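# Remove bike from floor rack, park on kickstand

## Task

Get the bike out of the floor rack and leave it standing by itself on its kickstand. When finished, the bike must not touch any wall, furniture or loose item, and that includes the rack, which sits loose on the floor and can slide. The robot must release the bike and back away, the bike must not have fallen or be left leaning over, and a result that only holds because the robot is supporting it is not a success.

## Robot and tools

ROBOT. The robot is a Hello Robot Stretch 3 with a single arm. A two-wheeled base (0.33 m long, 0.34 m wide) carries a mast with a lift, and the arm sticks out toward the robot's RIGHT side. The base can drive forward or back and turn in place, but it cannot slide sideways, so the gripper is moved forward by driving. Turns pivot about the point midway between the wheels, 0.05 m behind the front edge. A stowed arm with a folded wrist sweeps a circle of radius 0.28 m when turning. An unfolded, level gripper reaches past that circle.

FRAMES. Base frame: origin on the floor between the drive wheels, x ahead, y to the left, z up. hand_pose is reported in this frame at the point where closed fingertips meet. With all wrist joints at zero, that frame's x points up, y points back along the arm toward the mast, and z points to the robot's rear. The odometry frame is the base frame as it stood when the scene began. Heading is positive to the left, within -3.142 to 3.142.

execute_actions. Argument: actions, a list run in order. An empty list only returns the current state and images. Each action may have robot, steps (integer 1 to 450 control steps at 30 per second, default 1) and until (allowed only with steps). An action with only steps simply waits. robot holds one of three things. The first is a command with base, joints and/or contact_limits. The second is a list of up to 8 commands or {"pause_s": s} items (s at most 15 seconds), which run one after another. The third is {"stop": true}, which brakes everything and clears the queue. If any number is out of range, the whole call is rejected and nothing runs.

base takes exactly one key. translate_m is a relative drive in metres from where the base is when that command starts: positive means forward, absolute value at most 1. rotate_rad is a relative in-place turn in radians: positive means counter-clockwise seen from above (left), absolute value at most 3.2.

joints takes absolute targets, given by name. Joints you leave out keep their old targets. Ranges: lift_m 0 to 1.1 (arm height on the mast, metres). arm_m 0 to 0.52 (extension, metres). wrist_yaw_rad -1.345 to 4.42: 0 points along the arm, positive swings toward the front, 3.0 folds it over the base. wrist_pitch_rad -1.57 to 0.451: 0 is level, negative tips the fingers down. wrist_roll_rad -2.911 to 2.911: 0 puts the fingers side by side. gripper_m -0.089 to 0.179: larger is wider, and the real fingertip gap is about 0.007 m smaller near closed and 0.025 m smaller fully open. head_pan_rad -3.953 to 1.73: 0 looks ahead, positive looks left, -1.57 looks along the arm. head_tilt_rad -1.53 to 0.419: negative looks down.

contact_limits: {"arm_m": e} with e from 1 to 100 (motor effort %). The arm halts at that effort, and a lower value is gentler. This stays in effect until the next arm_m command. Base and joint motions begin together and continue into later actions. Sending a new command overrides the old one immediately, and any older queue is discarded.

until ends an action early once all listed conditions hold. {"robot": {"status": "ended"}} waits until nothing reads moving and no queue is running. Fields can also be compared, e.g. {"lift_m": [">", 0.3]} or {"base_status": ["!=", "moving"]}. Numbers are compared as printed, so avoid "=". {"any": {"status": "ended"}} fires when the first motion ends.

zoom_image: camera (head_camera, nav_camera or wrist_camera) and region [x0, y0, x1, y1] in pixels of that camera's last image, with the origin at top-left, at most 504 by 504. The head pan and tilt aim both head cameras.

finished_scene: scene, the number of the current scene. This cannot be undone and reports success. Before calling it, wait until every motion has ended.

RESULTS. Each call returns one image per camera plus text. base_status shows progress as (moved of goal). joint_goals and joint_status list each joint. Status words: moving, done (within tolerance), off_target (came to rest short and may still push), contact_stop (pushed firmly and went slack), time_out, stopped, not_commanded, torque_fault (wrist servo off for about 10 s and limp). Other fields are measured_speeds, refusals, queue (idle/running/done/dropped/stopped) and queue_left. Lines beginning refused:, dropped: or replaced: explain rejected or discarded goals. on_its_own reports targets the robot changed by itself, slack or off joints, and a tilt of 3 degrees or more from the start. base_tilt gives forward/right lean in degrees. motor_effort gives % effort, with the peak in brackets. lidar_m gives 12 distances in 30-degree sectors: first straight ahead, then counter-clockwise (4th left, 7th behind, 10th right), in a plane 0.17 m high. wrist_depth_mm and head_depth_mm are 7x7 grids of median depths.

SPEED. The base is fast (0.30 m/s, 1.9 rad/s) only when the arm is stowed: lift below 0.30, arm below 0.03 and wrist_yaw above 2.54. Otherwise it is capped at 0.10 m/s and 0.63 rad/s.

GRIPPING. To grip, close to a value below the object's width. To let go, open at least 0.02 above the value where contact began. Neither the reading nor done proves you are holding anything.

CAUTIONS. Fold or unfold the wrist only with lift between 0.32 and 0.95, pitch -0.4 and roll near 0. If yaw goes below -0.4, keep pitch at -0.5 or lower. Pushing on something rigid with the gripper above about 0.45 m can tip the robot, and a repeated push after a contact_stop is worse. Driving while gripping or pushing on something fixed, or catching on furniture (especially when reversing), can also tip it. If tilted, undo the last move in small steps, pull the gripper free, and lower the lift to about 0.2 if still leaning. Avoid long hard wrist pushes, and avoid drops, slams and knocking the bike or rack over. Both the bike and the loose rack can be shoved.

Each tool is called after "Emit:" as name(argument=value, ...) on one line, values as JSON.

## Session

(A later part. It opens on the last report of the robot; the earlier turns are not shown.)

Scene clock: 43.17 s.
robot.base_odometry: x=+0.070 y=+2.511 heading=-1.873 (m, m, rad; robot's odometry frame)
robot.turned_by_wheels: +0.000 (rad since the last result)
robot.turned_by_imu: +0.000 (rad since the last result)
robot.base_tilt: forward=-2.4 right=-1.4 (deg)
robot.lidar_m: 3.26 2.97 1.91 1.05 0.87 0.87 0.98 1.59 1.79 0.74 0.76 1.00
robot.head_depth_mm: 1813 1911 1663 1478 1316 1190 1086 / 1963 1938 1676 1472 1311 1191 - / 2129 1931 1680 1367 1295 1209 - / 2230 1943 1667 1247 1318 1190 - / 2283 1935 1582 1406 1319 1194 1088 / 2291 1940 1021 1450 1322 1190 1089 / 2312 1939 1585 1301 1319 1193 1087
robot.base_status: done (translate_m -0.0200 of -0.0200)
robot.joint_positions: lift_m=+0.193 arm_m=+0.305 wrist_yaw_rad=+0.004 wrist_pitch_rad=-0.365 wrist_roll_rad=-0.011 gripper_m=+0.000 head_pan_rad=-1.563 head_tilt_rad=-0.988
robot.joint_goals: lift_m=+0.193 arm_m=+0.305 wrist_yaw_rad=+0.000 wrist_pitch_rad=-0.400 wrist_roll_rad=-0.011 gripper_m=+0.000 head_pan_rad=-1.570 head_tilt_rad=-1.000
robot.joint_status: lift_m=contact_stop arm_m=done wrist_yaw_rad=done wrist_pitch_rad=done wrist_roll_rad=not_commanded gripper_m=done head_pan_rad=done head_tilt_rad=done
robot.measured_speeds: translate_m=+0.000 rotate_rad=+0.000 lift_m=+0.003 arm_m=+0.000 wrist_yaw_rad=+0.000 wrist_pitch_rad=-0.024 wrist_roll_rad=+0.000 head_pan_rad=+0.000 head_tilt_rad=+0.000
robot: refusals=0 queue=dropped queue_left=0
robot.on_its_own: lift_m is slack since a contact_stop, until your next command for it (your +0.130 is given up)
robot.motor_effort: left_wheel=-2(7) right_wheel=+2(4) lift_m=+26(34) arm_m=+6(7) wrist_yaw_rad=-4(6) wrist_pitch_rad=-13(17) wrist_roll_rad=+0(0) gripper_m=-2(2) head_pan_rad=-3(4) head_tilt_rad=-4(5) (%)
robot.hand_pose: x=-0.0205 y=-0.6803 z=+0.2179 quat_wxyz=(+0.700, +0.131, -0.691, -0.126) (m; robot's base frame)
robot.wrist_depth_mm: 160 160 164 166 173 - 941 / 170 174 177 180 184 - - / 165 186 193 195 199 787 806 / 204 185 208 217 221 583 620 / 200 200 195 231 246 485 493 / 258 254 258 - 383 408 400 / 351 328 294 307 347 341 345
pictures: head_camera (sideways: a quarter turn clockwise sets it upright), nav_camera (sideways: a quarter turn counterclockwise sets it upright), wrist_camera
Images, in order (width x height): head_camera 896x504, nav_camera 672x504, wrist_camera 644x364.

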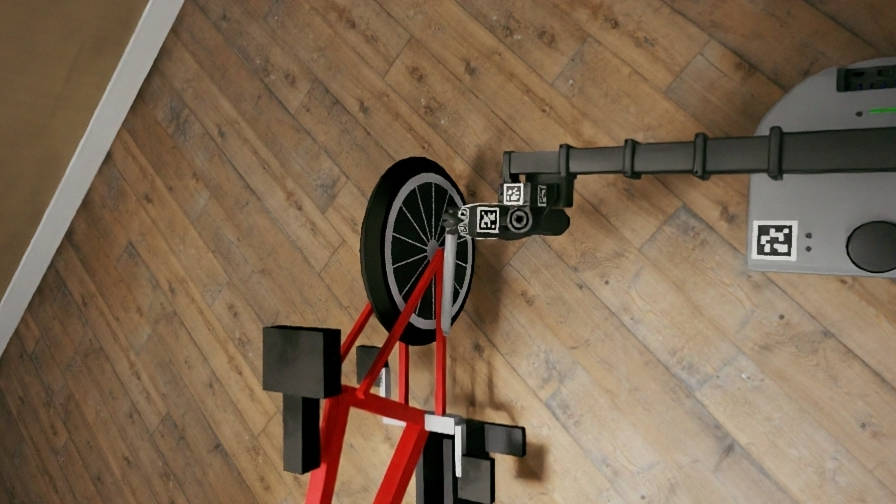

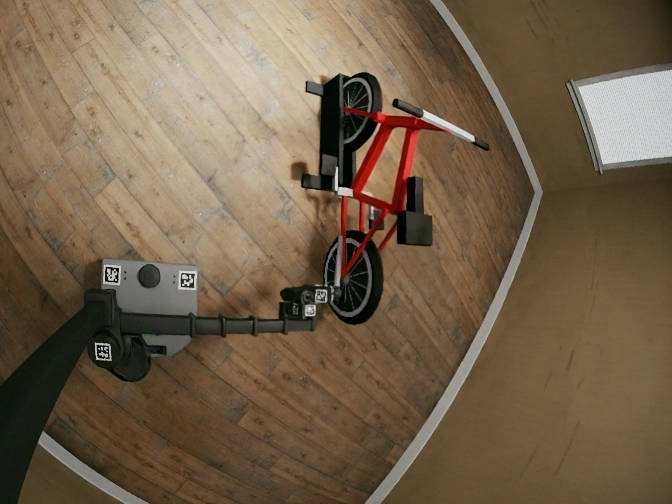

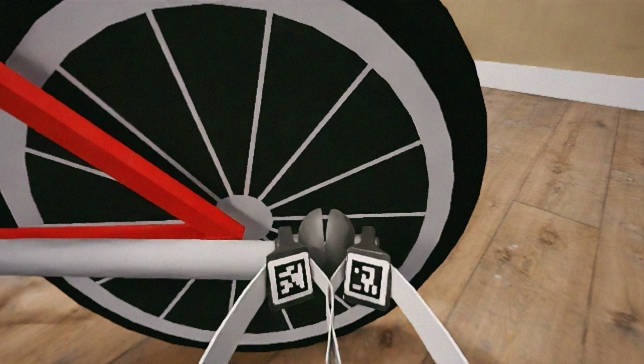

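Emit:
execute_actions(actions=[{"robot":{"joints":{"lift_m":0.193,"wrist_pitch_rad":-0.75,"arm_m":0.34}},"steps":60,"until":{"robot":{"status":"ended"}}}])

Scene clock: 44.40 s.
robot.base_odometry: x=+0.070 y=+2.511 heading=-1.873 (m, m, rad; robot's odometry frame)
robot.turned_by_wheels: +0.000 (rad since the last result)
robot.turned_by_imu: +0.001 (rad since the last result)
robot.base_tilt: forward=-3.8 right=-3.5 (deg)
robot.lidar_m: 3.26 2.98 1.90 1.04 0.87 0.86 0.97 1.57 1.80 0.71 0.72 0.99
robot.head_depth_mm: 1804 1978 1721 1508 1332 1195 1088 / 1959 2030 1728 1515 1335 1199 - / 2152 2042 1734 1333 1321 1209 - / 2307 2068 1743 1273 1341 1211 - / 2425 2064 1679 1333 1355 1212 1096 / 2525 2080 1101 1412 1356 1216 1102 / 2519 2099 1696 1279 1354 1217 1107
robot.base_status: done (translate_m -0.0200 of -0.0200)
robot.joint_positions: lift_m=+0.206 arm_m=+0.339 wrist_yaw_rad=+0.007 wrist_pitch_rad=-0.641 wrist_roll_rad=-0.011 gripper_m=+0.000 head_pan_rad=-1.563 head_tilt_rad=-0.989
robot.joint_goals: lift_m=+0.205 arm_m=+0.340 wrist_yaw_rad=+0.000 wrist_pitch_rad=-0.750 wrist_roll_rad=-0.011 gripper_m=+0.000 head_pan_rad=-1.570 head_tilt_rad=-1.000
robot.joint_status: lift_m=contact_stop arm_m=done wrist_yaw_rad=done wrist_pitch_rad=off_target wrist_roll_rad=not_commanded gripper_m=done head_pan_rad=done head_tilt_rad=done
robot.measured_speeds: translate_m=+0.000 rotate_rad=+0.000 lift_m=+0.014 arm_m=+0.000 wrist_yaw_rad=+0.000 wrist_pitch_rad=+0.000 wrist_roll_rad=+0.000 head_pan_rad=+0.000 head_tilt_rad=+0.000
robot: refusals=0 queue=dropped queue_left=0
robot.on_its_own: lift_m is slack since a contact_stop, until your next command for it (your +0.193 is given up)
robot.motor_effort: left_wheel=+0(5) right_wheel=+0(2) lift_m=+12(26) arm_m=+11(15) wrist_yaw_rad=-6(6) wrist_pitch_rad=-40(76) wrist_roll_rad=+0(0) gripper_m=-3(4) head_pan_rad=-4(4) head_tilt_rad=-4(4) (%)
robot.hand_pose: x=-0.0203 y=-0.6751 z=+0.1718 quat_wxyz=(+0.676, +0.226, -0.666, -0.219) (m; robot's base frame)
robot.wrist_depth_mm: 144 146 148 151 154 805 862 / 160 163 167 169 173 198 675 / 157 177 190 195 198 524 539 / 205 201 210 226 232 457 467 / 190 187 185 256 294 401 397 / 375 368 325 347 364 361 355 / 333 332 328 323 324 318 316
pictures: head_camera (sideways: a quarter turn clockwise sets it upright), nav_camera (sideways: a quarter turn counterclockwise sets it upright), wrist_camera
Images, in order (width x height): head_camera 896x504, nav_camera 672x504, wrist_camera 644x364.

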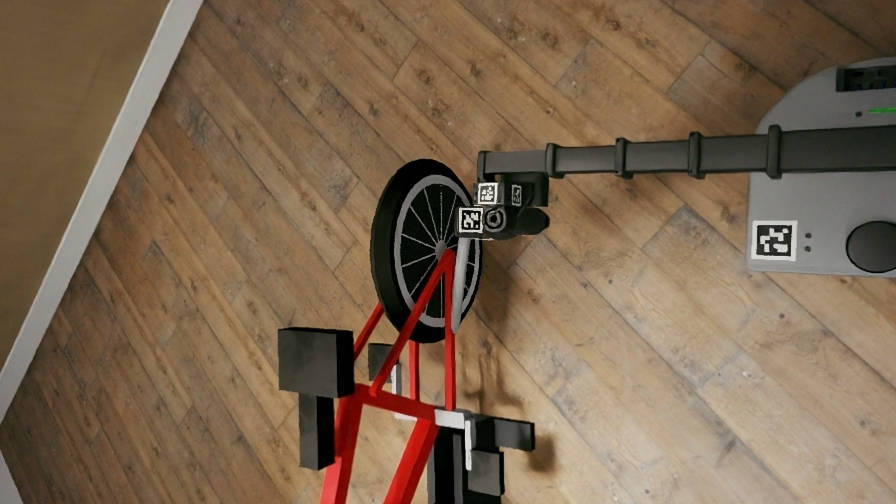

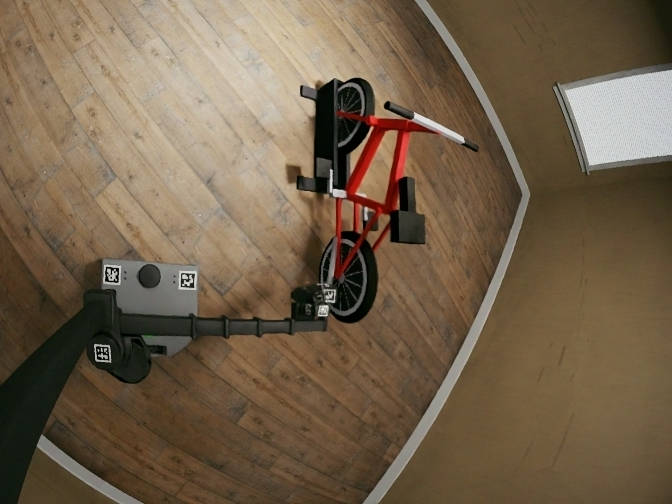

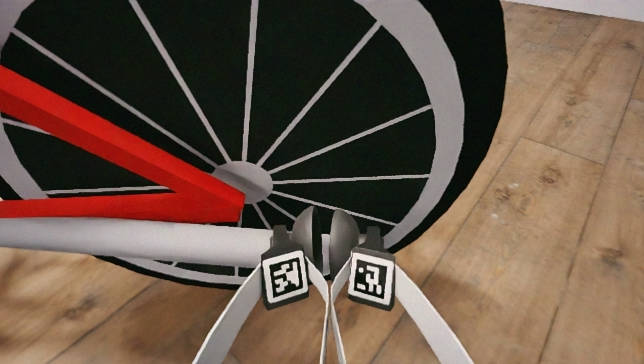

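Emit:
execute_actions(actions=[{"robot":{"joints":{"lift_m":0.19,"wrist_pitch_rad":-1.05,"arm_m":0.35}},"steps":45,"until":{"robot":{"status":"ended"}}}])

Scene clock: 45.37 s.
robot.base_odometry: x=+0.070 y=+2.511 heading=-1.873 (m, m, rad; robot's odometry frame)
robot.turned_by_wheels: +0.001 (rad since the last result)
robot.turned_by_imu: +0.028 (rad since the last result)
robot.base_tilt: forward=-2.2 right=-0.6 (deg)
robot.lidar_m: 3.28 2.97 1.81 1.04 0.88 0.88 1.00 1.68 1.80 0.64 0.80 0.99
robot.head_depth_mm: 1827 1896 1658 1465 1311 1184 1088 / 2006 1915 1663 1464 1315 1188 - / 2134 1908 1665 1246 1297 1194 - / 2233 1907 1662 1253 1305 1187 - / 2253 1906 1153 1399 1313 1187 1090 / 2249 1910 1073 1420 1319 1191 1092 / 2257 1909 1604 1288 1315 1197 1088
robot.base_status: done (translate_m -0.0199 of -0.0200)
robot.joint_positions: lift_m=+0.213 arm_m=+0.350 wrist_yaw_rad=+0.001 wrist_pitch_rad=-1.051 wrist_roll_rad=-0.011 gripper_m=+0.000 head_pan_rad=-1.569 head_tilt_rad=-0.987
robot.joint_goals: lift_m=+0.214 arm_m=+0.350 wrist_yaw_rad=+0.000 wrist_pitch_rad=-1.050 wrist_roll_rad=-0.011 gripper_m=+0.000 head_pan_rad=-1.570 head_tilt_rad=-1.000
robot.joint_status: lift_m=contact_stop arm_m=done wrist_yaw_rad=done wrist_pitch_rad=done wrist_roll_rad=not_commanded gripper_m=done head_pan_rad=done head_tilt_rad=done
robot.measured_speeds: translate_m=-0.001 rotate_rad=-0.005 lift_m=-0.002 arm_m=+0.000 wrist_yaw_rad=+0.000 wrist_pitch_rad=-0.048 wrist_roll_rad=+0.000 head_pan_rad=+0.000 head_tilt_rad=+0.000
robot: refusals=0 queue=dropped queue_left=0
robot.on_its_own: lift_m is slack since a contact_stop, until your next command for it (your +0.190 is given up)
robot.motor_effort: left_wheel=+1(7) right_wheel=-24(29) lift_m=+29(44) arm_m=+1(14) wrist_yaw_rad=+0(10) wrist_pitch_rad=+1(48) wrist_roll_rad=+0(0) gripper_m=-2(3) head_pan_rad=-1(4) head_tilt_rad=-5(5) (%)
robot.hand_pose: x=-0.0215 y=-0.6013 z=+0.1179 quat_wxyz=(+0.615, +0.357, -0.608, -0.353) (m; robot's base frame)
robot.wrist_depth_mm: 186 188 191 195 197 210 349 / 325 237 239 244 251 329 328 / 131 308 310 306 308 311 307 / 289 137 291 291 294 291 292 / 276 272 275 281 276 276 280 / 261 262 149 - 265 265 265 / 251 251 250 251 250 252 250
pictures: head_camera (sideways: a quarter turn clockwise sets it upright), nav_camera (sideways: a quarter turn counterclockwise sets it upright), wrist_camera
Images, in order (width x height): head_camera 896x504, nav_camera 672x504, wrist_camera 644x364.

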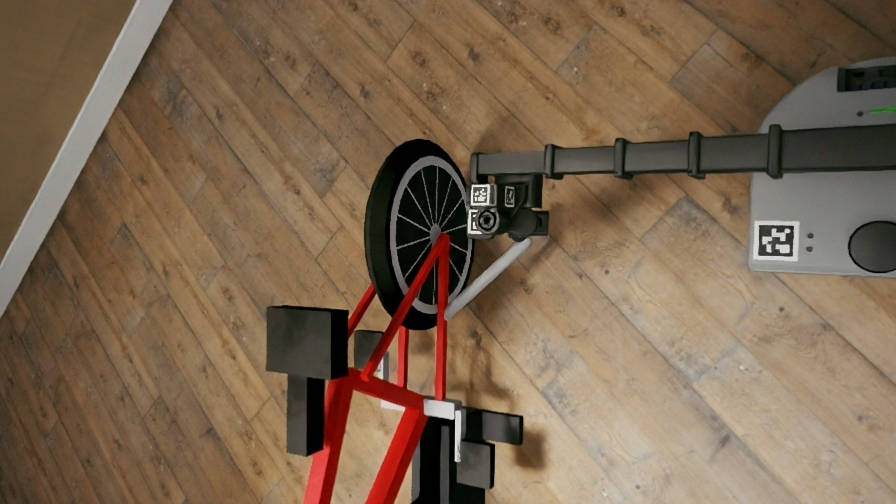

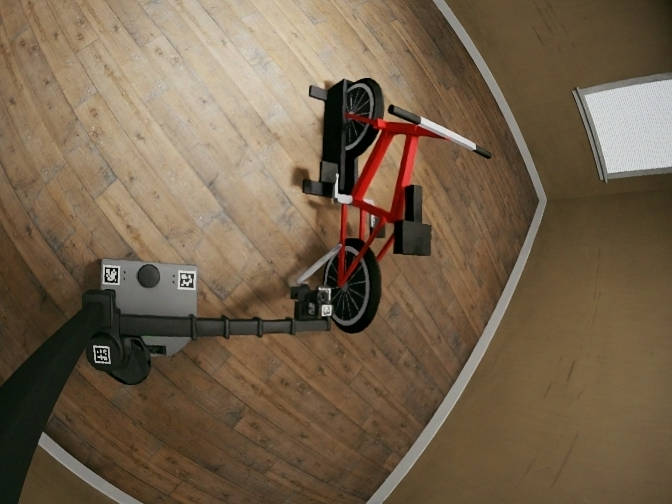

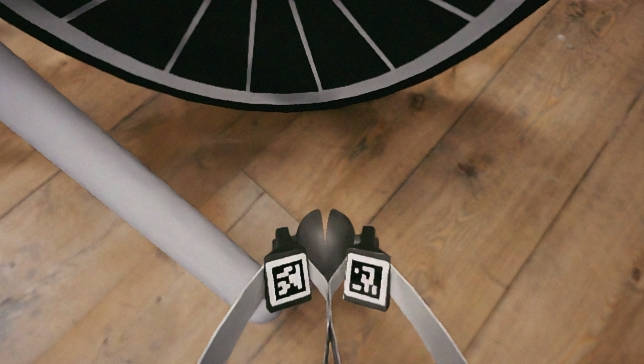

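It's swinging.

Emit:
execute_actions(actions=[{"robot":{"base":{"rotate_rad":-0.028},"joints":{"lift_m":0.2}},"steps":30}])

Scene clock: 46.40 s.
robot.base_odometry: x=+0.070 y=+2.511 heading=-1.901 (m, m, rad; robot's odometry frame)
robot.turned_by_wheels: -0.028 (rad since the last result)
robot.turned_by_imu: -0.089 (rad since the last result)
robot.base_tilt: forward=-2.7 right=-1.8 (deg)
robot.lidar_m: 3.16 3.00 2.16 1.09 0.88 0.87 0.95 1.46 1.80 0.73 0.74 0.94
robot.head_depth_mm: 1760 1877 1667 1467 1307 1189 1088 / 1895 1916 1666 1468 1311 1190 - / 2055 1929 1668 1466 1312 1197 - / 2149 1929 1670 1275 1311 1191 - / 2242 1932 1670 1255 1314 1187 1087 / 2264 1916 991 1399 1319 1191 1088 / 2270 1917 1579 1238 1318 1192 1092
robot.base_status: moving (rotate_rad -0.0279 of -0.0280)
robot.joint_positions: lift_m=+0.212 arm_m=+0.350 wrist_yaw_rad=+0.000 wrist_pitch_rad=-1.056 wrist_roll_rad=-0.011 gripper_m=+0.000 head_pan_rad=-1.570 head_tilt_rad=-0.994
robot.joint_goals: lift_m=+0.212 arm_m=+0.350 wrist_yaw_rad=+0.000 wrist_pitch_rad=-1.050 wrist_roll_rad=-0.011 gripper_m=+0.000 head_pan_rad=-1.570 head_tilt_rad=-1.000
robot.joint_status: lift_m=contact_stop arm_m=done wrist_yaw_rad=done wrist_pitch_rad=done wrist_roll_rad=not_commanded gripper_m=done head_pan_rad=done head_tilt_rad=done
robot.measured_speeds: translate_m=+0.000 rotate_rad=+0.009 lift_m=+0.000 arm_m=+0.000 wrist_yaw_rad=+0.000 wrist_pitch_rad=+0.000 wrist_roll_rad=+0.000 head_pan_rad=+0.000 head_tilt_rad=+0.000
robot: refusals=0 queue=running queue_left=0
robot.on_its_own: lift_m is slack since a contact_stop, until your next command for it (your +0.200 is given up)
robot.motor_effort: left_wheel=+4(49) right_wheel=-6(71) lift_m=+30(40) arm_m=+1(1) wrist_yaw_rad=+0(1) wrist_pitch_rad=+2(4) wrist_roll_rad=+0(0) gripper_m=-2(1) head_pan_rad=+1(2) head_tilt_rad=-2(4) (%)
robot.hand_pose: x=-0.0216 y=-0.6000 z=+0.1153 quat_wxyz=(+0.614, +0.358, -0.607, -0.355) (m; robot's base frame)
robot.wrist_depth_mm: 186 192 202 210 349 352 351 / 223 235 247 283 332 335 332 / 314 308 309 311 315 317 314 / 297 295 296 293 297 295 296 / 282 280 279 284 278 279 279 / 264 270 267 - 267 263 266 / 254 252 251 255 254 253 252
pictures: head_camera (sideways: a quarter turn clockwise sets it upright), nav_camera (sideways: a quarter turn counterclockwise sets it upright), wrist_camera
Images, in order (width x height): head_camera 896x504, nav_camera 672x504, wrist_camera 644x364.

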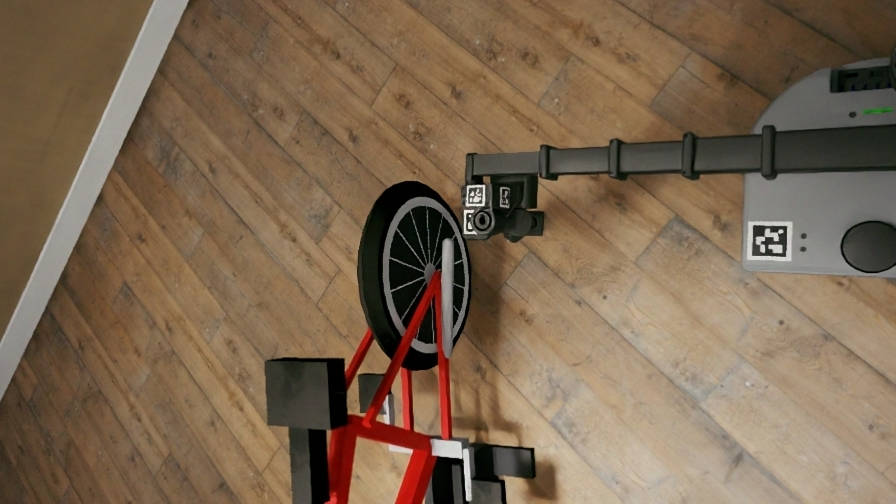

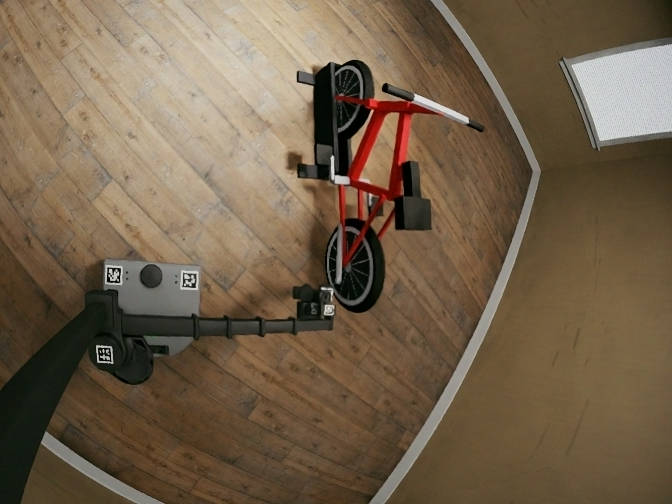

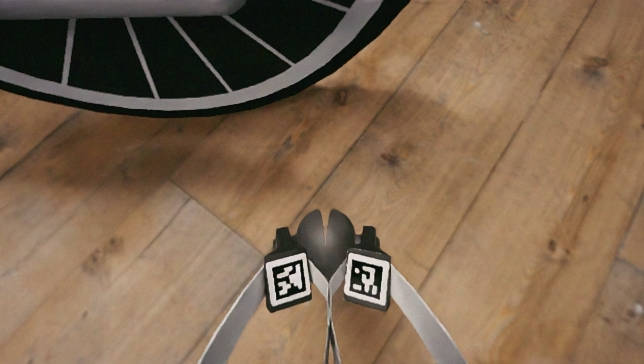

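Emit:
execute_actions(actions=[{"robot":[{"base":{"rotate_rad":0.06},"joints":{"lift_m":0.37}},{"base":{"translate_m":0.02},"joints":{"arm_m":0.44}},{"joints":{"lift_m":0.27}}],"steps":300,"until":{"robot":{"status":"ended"}}},{"steps":10}])

Scene clock: 51.73 s.
robot.base_odometry: x=+0.065 y=+2.492 heading=-1.841 (m, m, rad; robot's odometry frame)
robot.turned_by_wheels: +0.060 (rad since the last result)
robot.turned_by_imu: +0.050 (rad since the last result)
robot.base_tilt: forward=-2.3 right=-1.4 (deg)
robot.lidar_m: 3.22 2.96 1.98 1.07 0.89 0.88 0.99 1.59 1.81 0.73 0.76 0.98
robot.head_depth_mm: 1807 1906 1659 1474 1312 1190 1086 / 1963 1920 1664 1460 1313 1188 - / 2110 1930 1664 1423 1316 1186 - / 2202 1919 1672 1391 1319 1191 - / 2263 1931 1321 1399 1324 1191 1086 / 2277 1932 1043 1421 1314 1192 1092 / 2276 1937 1605 1291 1321 1193 1091
robot.base_status: done (translate_m +0.0200 of +0.0200)
robot.joint_positions: lift_m=+0.311 arm_m=+0.440 wrist_yaw_rad=+0.002 wrist_pitch_rad=-1.053 wrist_roll_rad=-0.011 gripper_m=+0.000 head_pan_rad=-1.570 head_tilt_rad=-0.994
robot.joint_goals: lift_m=+0.310 arm_m=+0.440 wrist_yaw_rad=+0.000 wrist_pitch_rad=-1.050 wrist_roll_rad=-0.011 gripper_m=+0.000 head_pan_rad=-1.570 head_tilt_rad=-1.000
robot.joint_status: lift_m=contact_stop arm_m=done wrist_yaw_rad=done wrist_pitch_rad=done wrist_roll_rad=not_commanded gripper_m=done head_pan_rad=done head_tilt_rad=done
robot.measured_speeds: translate_m=+0.000 rotate_rad=-0.001 lift_m=+0.015 arm_m=+0.000 wrist_yaw_rad=+0.000 wrist_pitch_rad=+0.000 wrist_roll_rad=+0.000 head_pan_rad=+0.000 head_tilt_rad=+0.000
robot: refusals=0 queue=dropped queue_left=0
robot.on_its_own: lift_m is slack since a contact_stop, until your next command for it (your +0.270 is given up)
robot.motor_effort: left_wheel=+0(10) right_wheel=+2(11) lift_m=+11(35) arm_m=+6(6) wrist_yaw_rad=-1(2) wrist_pitch_rad=+1(5) wrist_roll_rad=+0(0) gripper_m=-3(4) head_pan_rad=+0(1) head_tilt_rad=-2(2) (%)
robot.hand_pose: x=-0.0214 y=-0.6903 z=+0.2147 quat_wxyz=(+0.615, +0.358, -0.607, -0.353) (m; robot's base frame)
robot.wrist_depth_mm: - 82 85 87 90 94 106 / 100 102 105 109 113 118 443 / 128 132 139 146 153 162 427 / 129 151 183 218 235 401 402 / 183 184 182 314 380 381 385 / 358 364 364 354 367 366 360 / 345 343 347 345 345 341 344
pictures: head_camera (sideways: a quarter turn clockwise sets it upright), nav_camera (sideways: a quarter turn counterclockwise sets it upright), wrist_camera
Images, in order (width x height): head_camera 896x504, nav_camera 672x504, wrist_camera 644x364.

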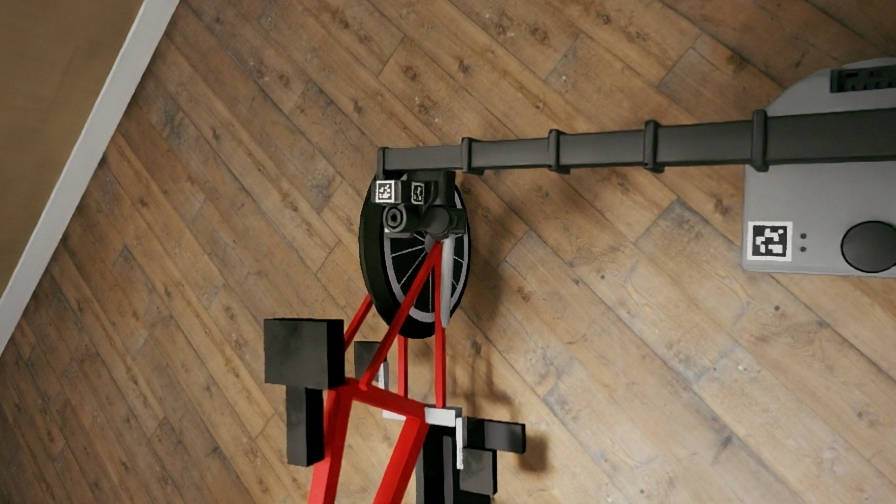

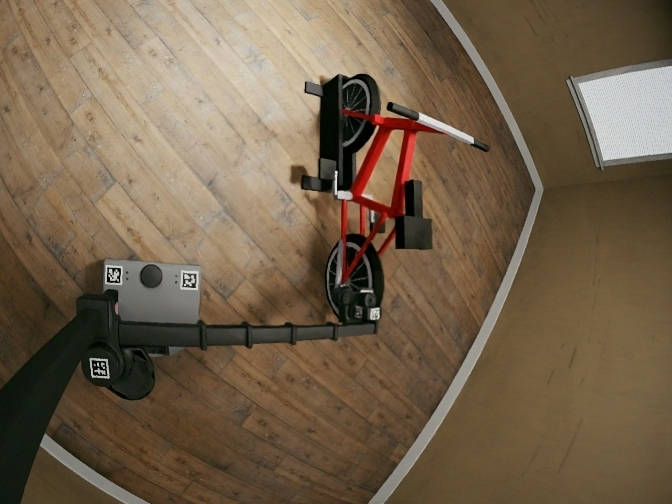

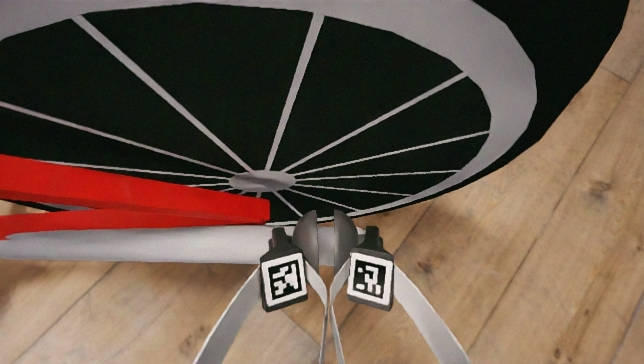

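Emit:
execute_actions(actions=[{"robot":{"joints":{"lift_m":0.315,"arm_m":0.46}},"steps":30,"until":{"robot":{"status":"ended"}}},{"robot":{"joints":{"lift_m":0.27}},"steps":30,"until":{"robot":{"status":"ended"}}},{"robot":{"joints":{"lift_m":0.25,"wrist_pitch_rad":-1.35}},"steps":30,"until":{"robot":{"status":"ended"}}}])

Scene clock: 53.97 s.
robot.base_odometry: x=+0.065 y=+2.492 heading=-1.841 (m, m, rad; robot's odometry frame)
robot.turned_by_wheels: +0.000 (rad since the last result)
robot.turned_by_imu: +0.000 (rad since the last result)
robot.base_tilt: forward=-2.5 right=-1.2 (deg)
robot.lidar_m: 3.24 2.97 1.97 1.07 0.89 0.88 0.99 1.59 1.81 0.73 0.76 0.99
robot.head_depth_mm: 1825 1908 1658 1461 1310 1188 1090 / 1951 1927 1663 1464 1311 1195 - / 2115 1914 1696 1412 1309 1185 - / 2203 1926 1675 1341 1312 1188 - / 2275 1918 1164 1422 1322 1188 1087 / 2274 1930 1051 1429 1316 1192 1089 / 2272 1931 1607 1290 1317 1194 1089
robot.base_status: done (translate_m +0.0200 of +0.0200)
robot.joint_positions: lift_m=+0.322 arm_m=+0.460 wrist_yaw_rad=-0.001 wrist_pitch_rad=-1.346 wrist_roll_rad=-0.011 gripper_m=+0.000 head_pan_rad=-1.570 head_tilt_rad=-0.994
robot.joint_goals: lift_m=+0.322 arm_m=+0.460 wrist_yaw_rad=+0.000 wrist_pitch_rad=-1.350 wrist_roll_rad=-0.011 gripper_m=+0.000 head_pan_rad=-1.570 head_tilt_rad=-1.000
robot.joint_status: lift_m=contact_stop arm_m=done wrist_yaw_rad=done wrist_pitch_rad=done wrist_roll_rad=not_commanded gripper_m=done head_pan_rad=done head_tilt_rad=done
robot.measured_speeds: translate_m=+0.000 rotate_rad=+0.000 lift_m=+0.000 arm_m=+0.000 wrist_yaw_rad=+0.000 wrist_pitch_rad=+0.000 wrist_roll_rad=+0.000 head_pan_rad=+0.000 head_tilt_rad=+0.000
robot: refusals=0 queue=dropped queue_left=0
robot.on_its_own: lift_m is slack since a contact_stop, until your next command for it (your +0.250 is given up)
robot.motor_effort: left_wheel=+0(3) right_wheel=+0(8) lift_m=+30(31) arm_m=+3(14) wrist_yaw_rad=+1(1) wrist_pitch_rad=-2(24) wrist_roll_rad=+0(0) gripper_m=-2(3) head_pan_rad=+0(1) head_tilt_rad=-3(2) (%)
robot.hand_pose: x=-0.0216 y=-0.6384 z=+0.2055 quat_wxyz=(+0.556, +0.443, -0.550, -0.439) (m; robot's base frame)
robot.wrist_depth_mm: 127 132 138 145 151 159 375 / 125 137 171 207 223 371 373 / 171 173 172 174 375 377 376 / 369 365 366 367 374 374 369 / 364 365 363 368 368 371 366 / 362 367 369 - 368 366 368 / 360 363 360 363 363 366 364
pictures: head_camera (sideways: a quarter turn clockwise sets it upright), nav_camera (sideways: a quarter turn counterclockwise sets it upright), wrist_camera
replaced: robot.lift_m: its motion had ended contact_stop
replaced: robot.lift_m: its motion had ended contact_stop
Images, in order (width x height): head_camera 896x504, nav_camera 672x504, wrist_camera 644x364.

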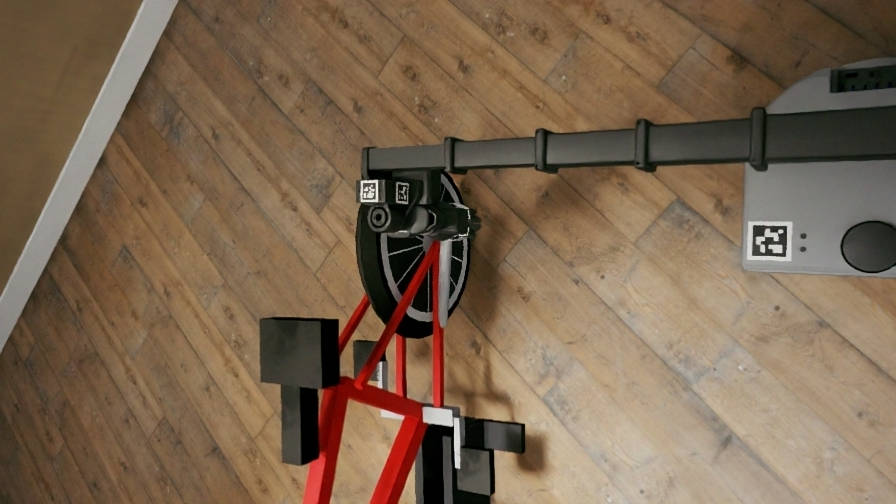

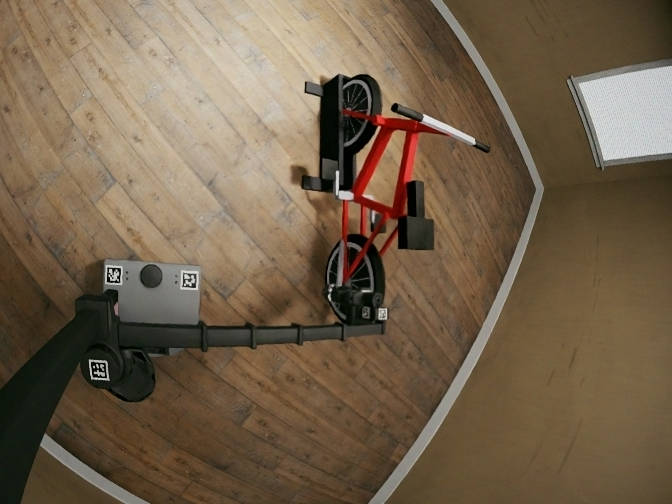

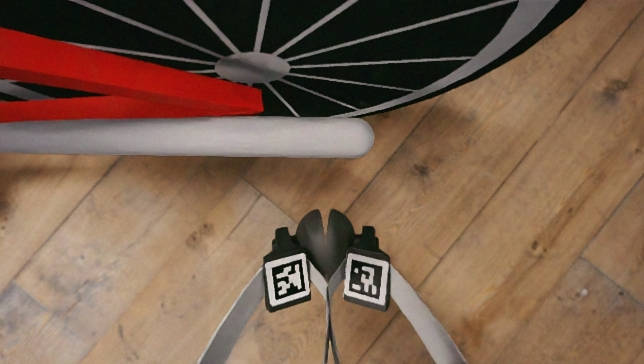

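Emit:
execute_actions(actions=[{"robot":[{"joints":{"arm_m":0.25,"lift_m":0.3}},{"joints":{"wrist_pitch_rad":-0.25}},{"joints":{"lift_m":0.19}},{"joints":{"arm_m":0.31}}],"steps":300,"until":{"robot":{"status":"ended"}}},{"robot":{"joints":{"wrist_pitch_rad":-0.75,"arm_m":0.345}},"steps":40,"until":{"robot":{"status":"ended"}}},{"robot":{"base":{"translate_m":0.06},"joints":{"lift_m":0.19,"wrist_pitch_rad":-0.95}},"steps":45,"until":{"robot":{"status":"ended"}}}])

Scene clock: 64.20 s.
robot.base_odometry: x=+0.049 y=+2.434 heading=-1.841 (m, m, rad; robot's odometry frame)
robot.turned_by_wheels: +0.000 (rad since the last result)
robot.turned_by_imu: -0.078 (rad since the last result)
robot.base_tilt: forward=-2.2 right=-0.2 (deg)
robot.lidar_m: 3.06 2.96 2.45 1.18 0.93 0.92 1.00 1.49 1.83 0.73 0.73 0.91
robot.head_depth_mm: 1789 1895 1659 1470 1310 1184 1084 / 1900 1912 1663 1465 1317 1189 - / 2065 1917 1656 1347 1294 1204 - / 2152 1919 1665 1238 1312 1189 - / 2232 1920 1603 1256 1314 1191 1084 / 2268 1919 1041 1312 1314 1191 1089 / 2269 1925 1586 1292 1319 1192 1087
robot.base_status: moving (translate_m +0.0600 of +0.0600)
robot.joint_positions: lift_m=+0.190 arm_m=+0.345 wrist_yaw_rad=+0.000 wrist_pitch_rad=-0.954 wrist_roll_rad=-0.011 gripper_m=+0.000 head_pan_rad=-1.571 head_tilt_rad=-0.994
robot.joint_goals: lift_m=+0.190 arm_m=+0.345 wrist_yaw_rad=+0.000 wrist_pitch_rad=-0.950 wrist_roll_rad=-0.011 gripper_m=+0.000 head_pan_rad=-1.570 head_tilt_rad=-1.000
robot.joint_status: lift_m=done arm_m=done wrist_yaw_rad=done wrist_pitch_rad=done wrist_roll_rad=not_commanded gripper_m=done head_pan_rad=done head_tilt_rad=done
robot.measured_speeds: translate_m=+0.000 rotate_rad=+0.000 lift_m=+0.000 arm_m=+0.000 wrist_yaw_rad=+0.000 wrist_pitch_rad=+0.000 wrist_roll_rad=+0.000 head_pan_rad=+0.000 head_tilt_rad=+0.000
robot: refusals=0 queue=running queue_left=0
robot.motor_effort: left_wheel=+1(54) right_wheel=+1(69) lift_m=+30(33) arm_m=+0(16) wrist_yaw_rad=+0(10) wrist_pitch_rad=+1(77) wrist_roll_rad=+0(0) gripper_m=-2(4) head_pan_rad=+2(1) head_tilt_rad=-2(5) (%)
robot.hand_pose: x=-0.0216 y=-0.6186 z=+0.1057 quat_wxyz=(+0.632, +0.327, -0.624, -0.323) (m; robot's base frame)
robot.wrist_depth_mm: 111 113 115 118 195 373 377 / 188 197 209 223 248 346 348 / 312 249 262 307 319 317 322 / 294 292 296 294 296 293 293 / 273 275 274 279 273 276 273 / 254 256 257 - 259 256 255 / 239 241 241 240 240 239 238
pictures: head_camera (sideways: a quarter turn clockwise sets it upright), nav_camera (sideways: a quarter turn counterclockwise sets it upright), wrist_camera
Images, in order (width x height): head_camera 896x504, nav_camera 672x504, wrist_camera 644x364.

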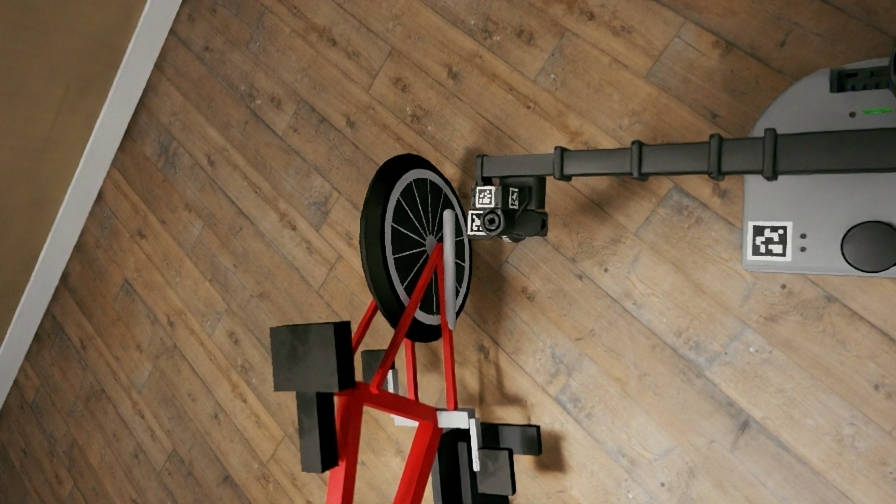

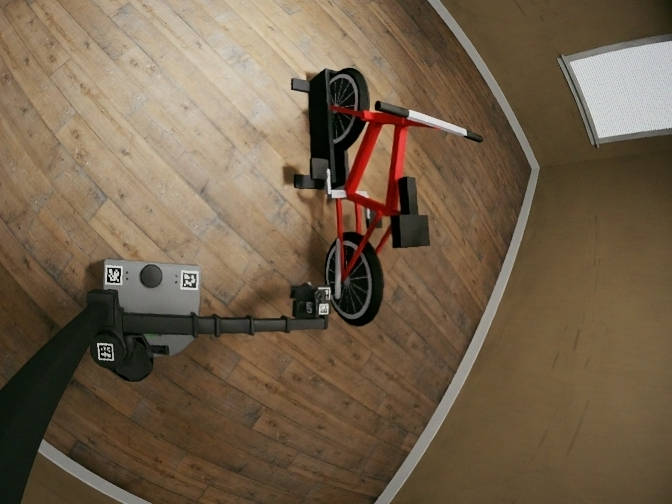

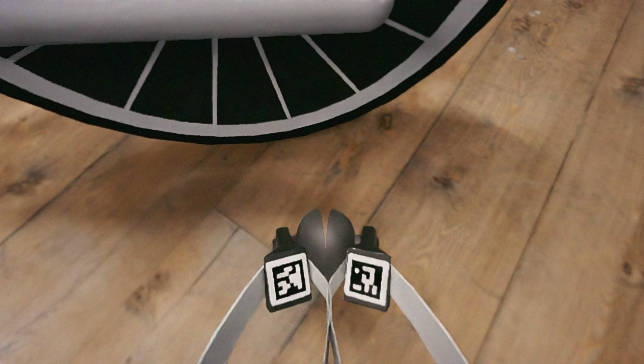

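Emit:
execute_actions(actions=[{"robot":[{"joints":{"arm_m":0.0,"lift_m":0.25,"wrist_pitch_rad":-1.2}},{"base":{"rotate_rad":0.79}},{"base":{"translate_m":-0.39}},{"base":{"rotate_rad":-0.7}},{"joints":{"wrist_pitch_rad":-0.25,"head_tilt_rad":-1.2},"base":{"translate_m":0.27}}],"steps":450,"until":{"robot":{"status":"ended"}}},{"steps":200,"until":{"robot":{"status":"ended"}}}])

Scene clock: 81.53 s.
robot.base_odometry: x=-0.193 y=+2.507 heading=-1.751 (m, m, rad; robot's odometry frame)
robot.turned_by_wheels: +0.090 (rad since the last result)
robot.turned_by_imu: +0.089 (rad since the last result)
robot.base_tilt: forward=-2.3 right=-1.4 (deg)
robot.lidar_m: 3.03 3.14 2.33 1.28 1.07 1.06 1.20 1.64 0.51 0.48 0.49 0.70
robot.head_depth_mm: 1680 1547 1434 1331 1245 1171 1087 / 1690 1550 1434 1332 1247 - - / 1700 1559 1435 1294 1271 - - / 1699 1561 1433 1288 1258 - 1088 / 1699 1562 846 1316 1249 1165 1100 / 1696 1560 845 1311 1244 1173 1103 / 1704 1565 1404 1210 1245 1167 1100
robot.base_status: done (translate_m +0.2700 of +0.2700)
robot.joint_positions: lift_m=+0.250 arm_m=+0.001 wrist_yaw_rad=+0.000 wrist_pitch_rad=-0.272 wrist_roll_rad=-0.011 gripper_m=+0.000 head_pan_rad=-1.571 head_tilt_rad=-1.185
robot.joint_goals: lift_m=+0.250 arm_m=+0.000 wrist_yaw_rad=+0.000 wrist_pitch_rad=-0.250 wrist_roll_rad=-0.011 gripper_m=+0.000 head_pan_rad=-1.570 head_tilt_rad=-1.200
robot.joint_status: lift_m=done arm_m=done wrist_yaw_rad=done wrist_pitch_rad=done wrist_roll_rad=not_commanded gripper_m=done head_pan_rad=done head_tilt_rad=done
robot.measured_speeds: translate_m=+0.000 rotate_rad=+0.000 lift_m=+0.000 arm_m=+0.000 wrist_yaw_rad=+0.000 wrist_pitch_rad=+0.000 wrist_roll_rad=+0.000 head_pan_rad=+0.000 head_tilt_rad=+0.000
robot: refusals=0 queue=done queue_left=0
robot.motor_effort: left_wheel=+4(8) right_wheel=-4(9) lift_m=+33(35) arm_m=-4(4) wrist_yaw_rad=+1(0) wrist_pitch_rad=+7(7) wrist_roll_rad=+0(0) gripper_m=-2(2) head_pan_rad=+0(0) head_tilt_rad=-6(17) (%)
robot.hand_pose: x=-0.0214 y=-0.3866 z=+0.2967 quat_wxyz=(+0.705, +0.097, -0.696, -0.095) (m; robot's base frame)
robot.wrist_depth_mm: - - - - - - - / - - 230 227 - - - / - 238 234 238 245 - - / 893 249 249 259 264 808 846 / 374 274 267 271 286 594 643 / 265 265 269 - 313 501 519 / 438 434 333 342 359 439 436
pictures: head_camera (sideways: a quarter turn clockwise sets it upright), nav_camera (sideways: a quarter turn counterclockwise sets it upright), wrist_camera
Images, in order (width x height): head_camera 896x504, nav_camera 672x504, wrist_camera 644x364.

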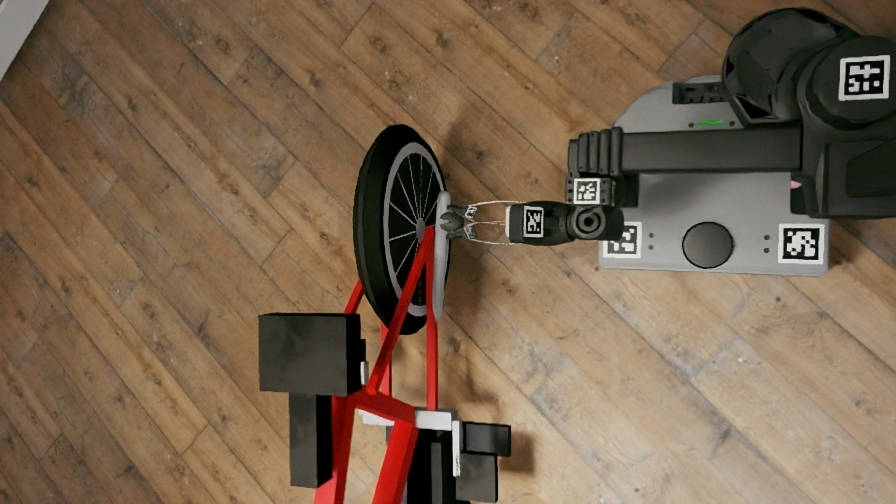

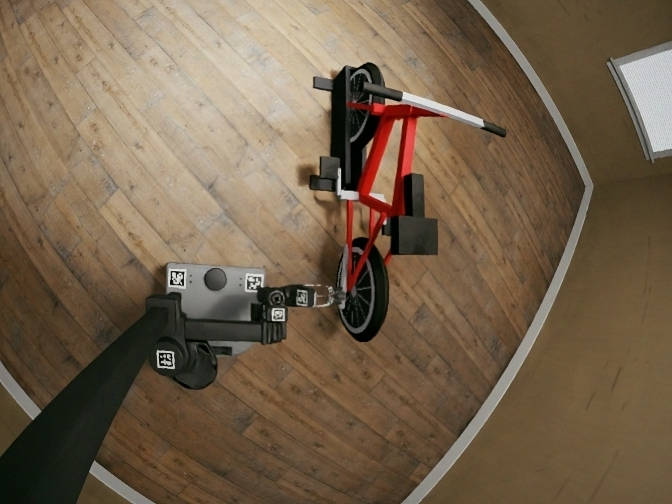

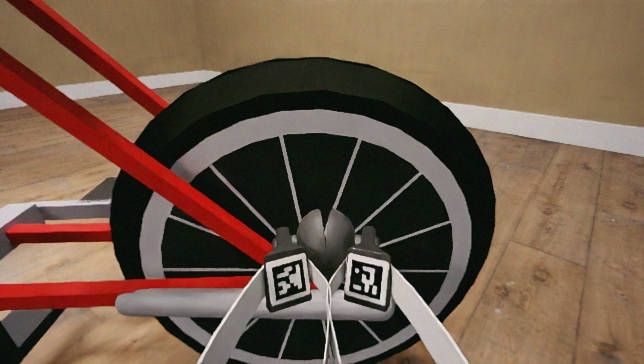

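Emit:
execute_actions(actions=[{"robot":[{"base":{"translate_m":-0.03},"joints":{"lift_m":0.185}},{"joints":{"arm_m":0.065}}],"steps":300,"until":{"robot":{"status":"ended"}}},{"robot":{"joints":{"wrist_pitch_rad":-0.75,"arm_m":0.11}},"steps":40,"until":{"robot":{"status":"ended"}}},{"robot":{"base":{"translate_m":0.03},"joints":{"lift_m":0.16}},"steps":40,"until":{"robot":{"status":"ended"}}}])

Scene clock: 87.10 s.
robot.base_odometry: x=-0.193 y=+2.507 heading=-1.751 (m, m, rad; robot's odometry frame)
robot.turned_by_wheels: +0.000 (rad since the last result)
robot.turned_by_imu: -0.001 (rad since the last result)
robot.base_tilt: forward=-2.4 right=-1.3 (deg)
robot.lidar_m: 3.02 3.14 2.33 1.28 1.07 1.06 1.20 1.64 0.51 0.39 0.43 0.70
robot.head_depth_mm: 1681 1545 1435 1326 1239 1171 1088 / 1687 1548 1430 1327 1246 - - / 1690 1556 1437 1206 - - - / 1694 1554 1442 1147 1246 - 1090 / 1702 1554 843 1296 1241 1172 1100 / 1699 1565 842 1303 1245 1170 1105 / 1699 1565 1394 1212 1247 1170 1101
robot.base_status: done (translate_m +0.0300 of +0.0300)
robot.joint_positions: lift_m=+0.160 arm_m=+0.110 wrist_yaw_rad=-0.009 wrist_pitch_rad=-0.741 wrist_roll_rad=-0.011 gripper_m=+0.000 head_pan_rad=-1.571 head_tilt_rad=-1.187
robot.joint_goals: lift_m=+0.160 arm_m=+0.110 wrist_yaw_rad=+0.000 wrist_pitch_rad=-0.750 wrist_roll_rad=-0.011 gripper_m=+0.000 head_pan_rad=-1.570 head_tilt_rad=-1.200
robot.joint_status: lift_m=done arm_m=done wrist_yaw_rad=done wrist_pitch_rad=done wrist_roll_rad=not_commanded gripper_m=done head_pan_rad=done head_tilt_rad=done
robot.measured_speeds: translate_m=+0.000 rotate_rad=+0.000 lift_m=+0.000 arm_m=+0.000 wrist_yaw_rad=+0.000 wrist_pitch_rad=+0.000 wrist_roll_rad=+0.000 head_pan_rad=+0.000 head_tilt_rad=+0.000
robot: refusals=0 queue=done queue_left=0
robot.motor_effort: left_wheel=-1(5) right_wheel=+5(10) lift_m=+25(32) arm_m=+3(11) wrist_yaw_rad=+9(9) wrist_pitch_rad=-4(64) wrist_roll_rad=+0(0) gripper_m=-3(3) head_pan_rad=+1(0) head_tilt_rad=-5(4) (%)
robot.hand_pose: x=-0.0232 y=-0.4275 z=+0.1081 quat_wxyz=(+0.662, +0.255, -0.656, -0.258) (m; robot's base frame)
robot.wrist_depth_mm: 120 121 103 128 133 137 141 / 110 112 114 149 154 160 170 / 163 167 172 178 184 192 366 / 305 203 211 220 230 315 322 / 101 282 276 265 285 286 285 / 97 99 258 - 262 260 258 / 236 97 101 234 234 235 236
pictures: head_camera (sideways: a quarter turn clockwise sets it upright), nav_camera (sideways: a quarter turn counterclockwise sets it upright), wrist_camera
Images, in order (width x height): head_camera 896x504, nav_camera 672x504, wrist_camera 644x364.

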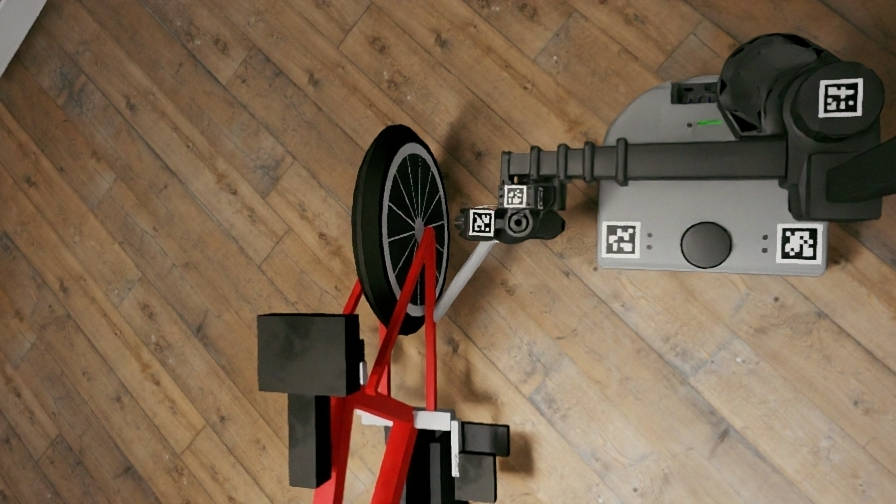

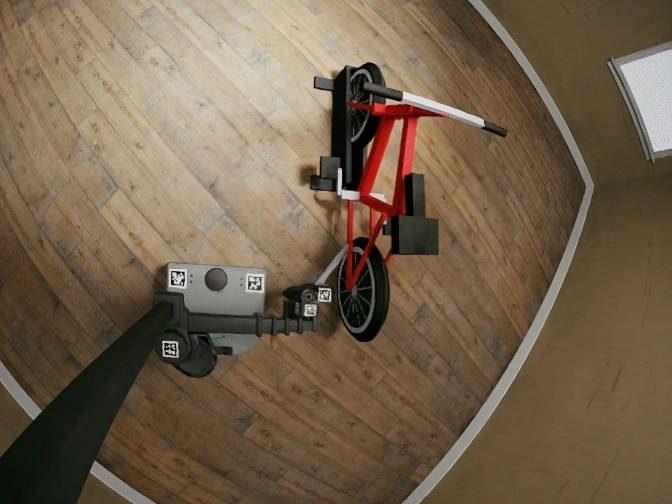

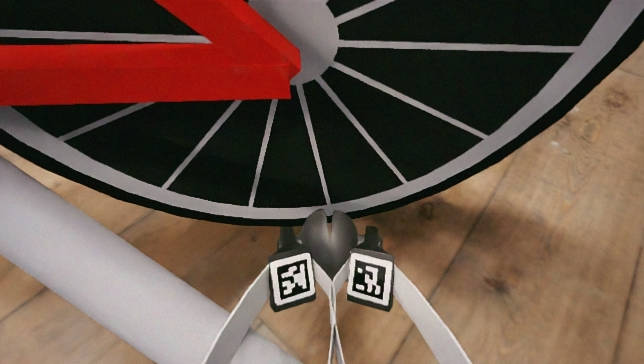

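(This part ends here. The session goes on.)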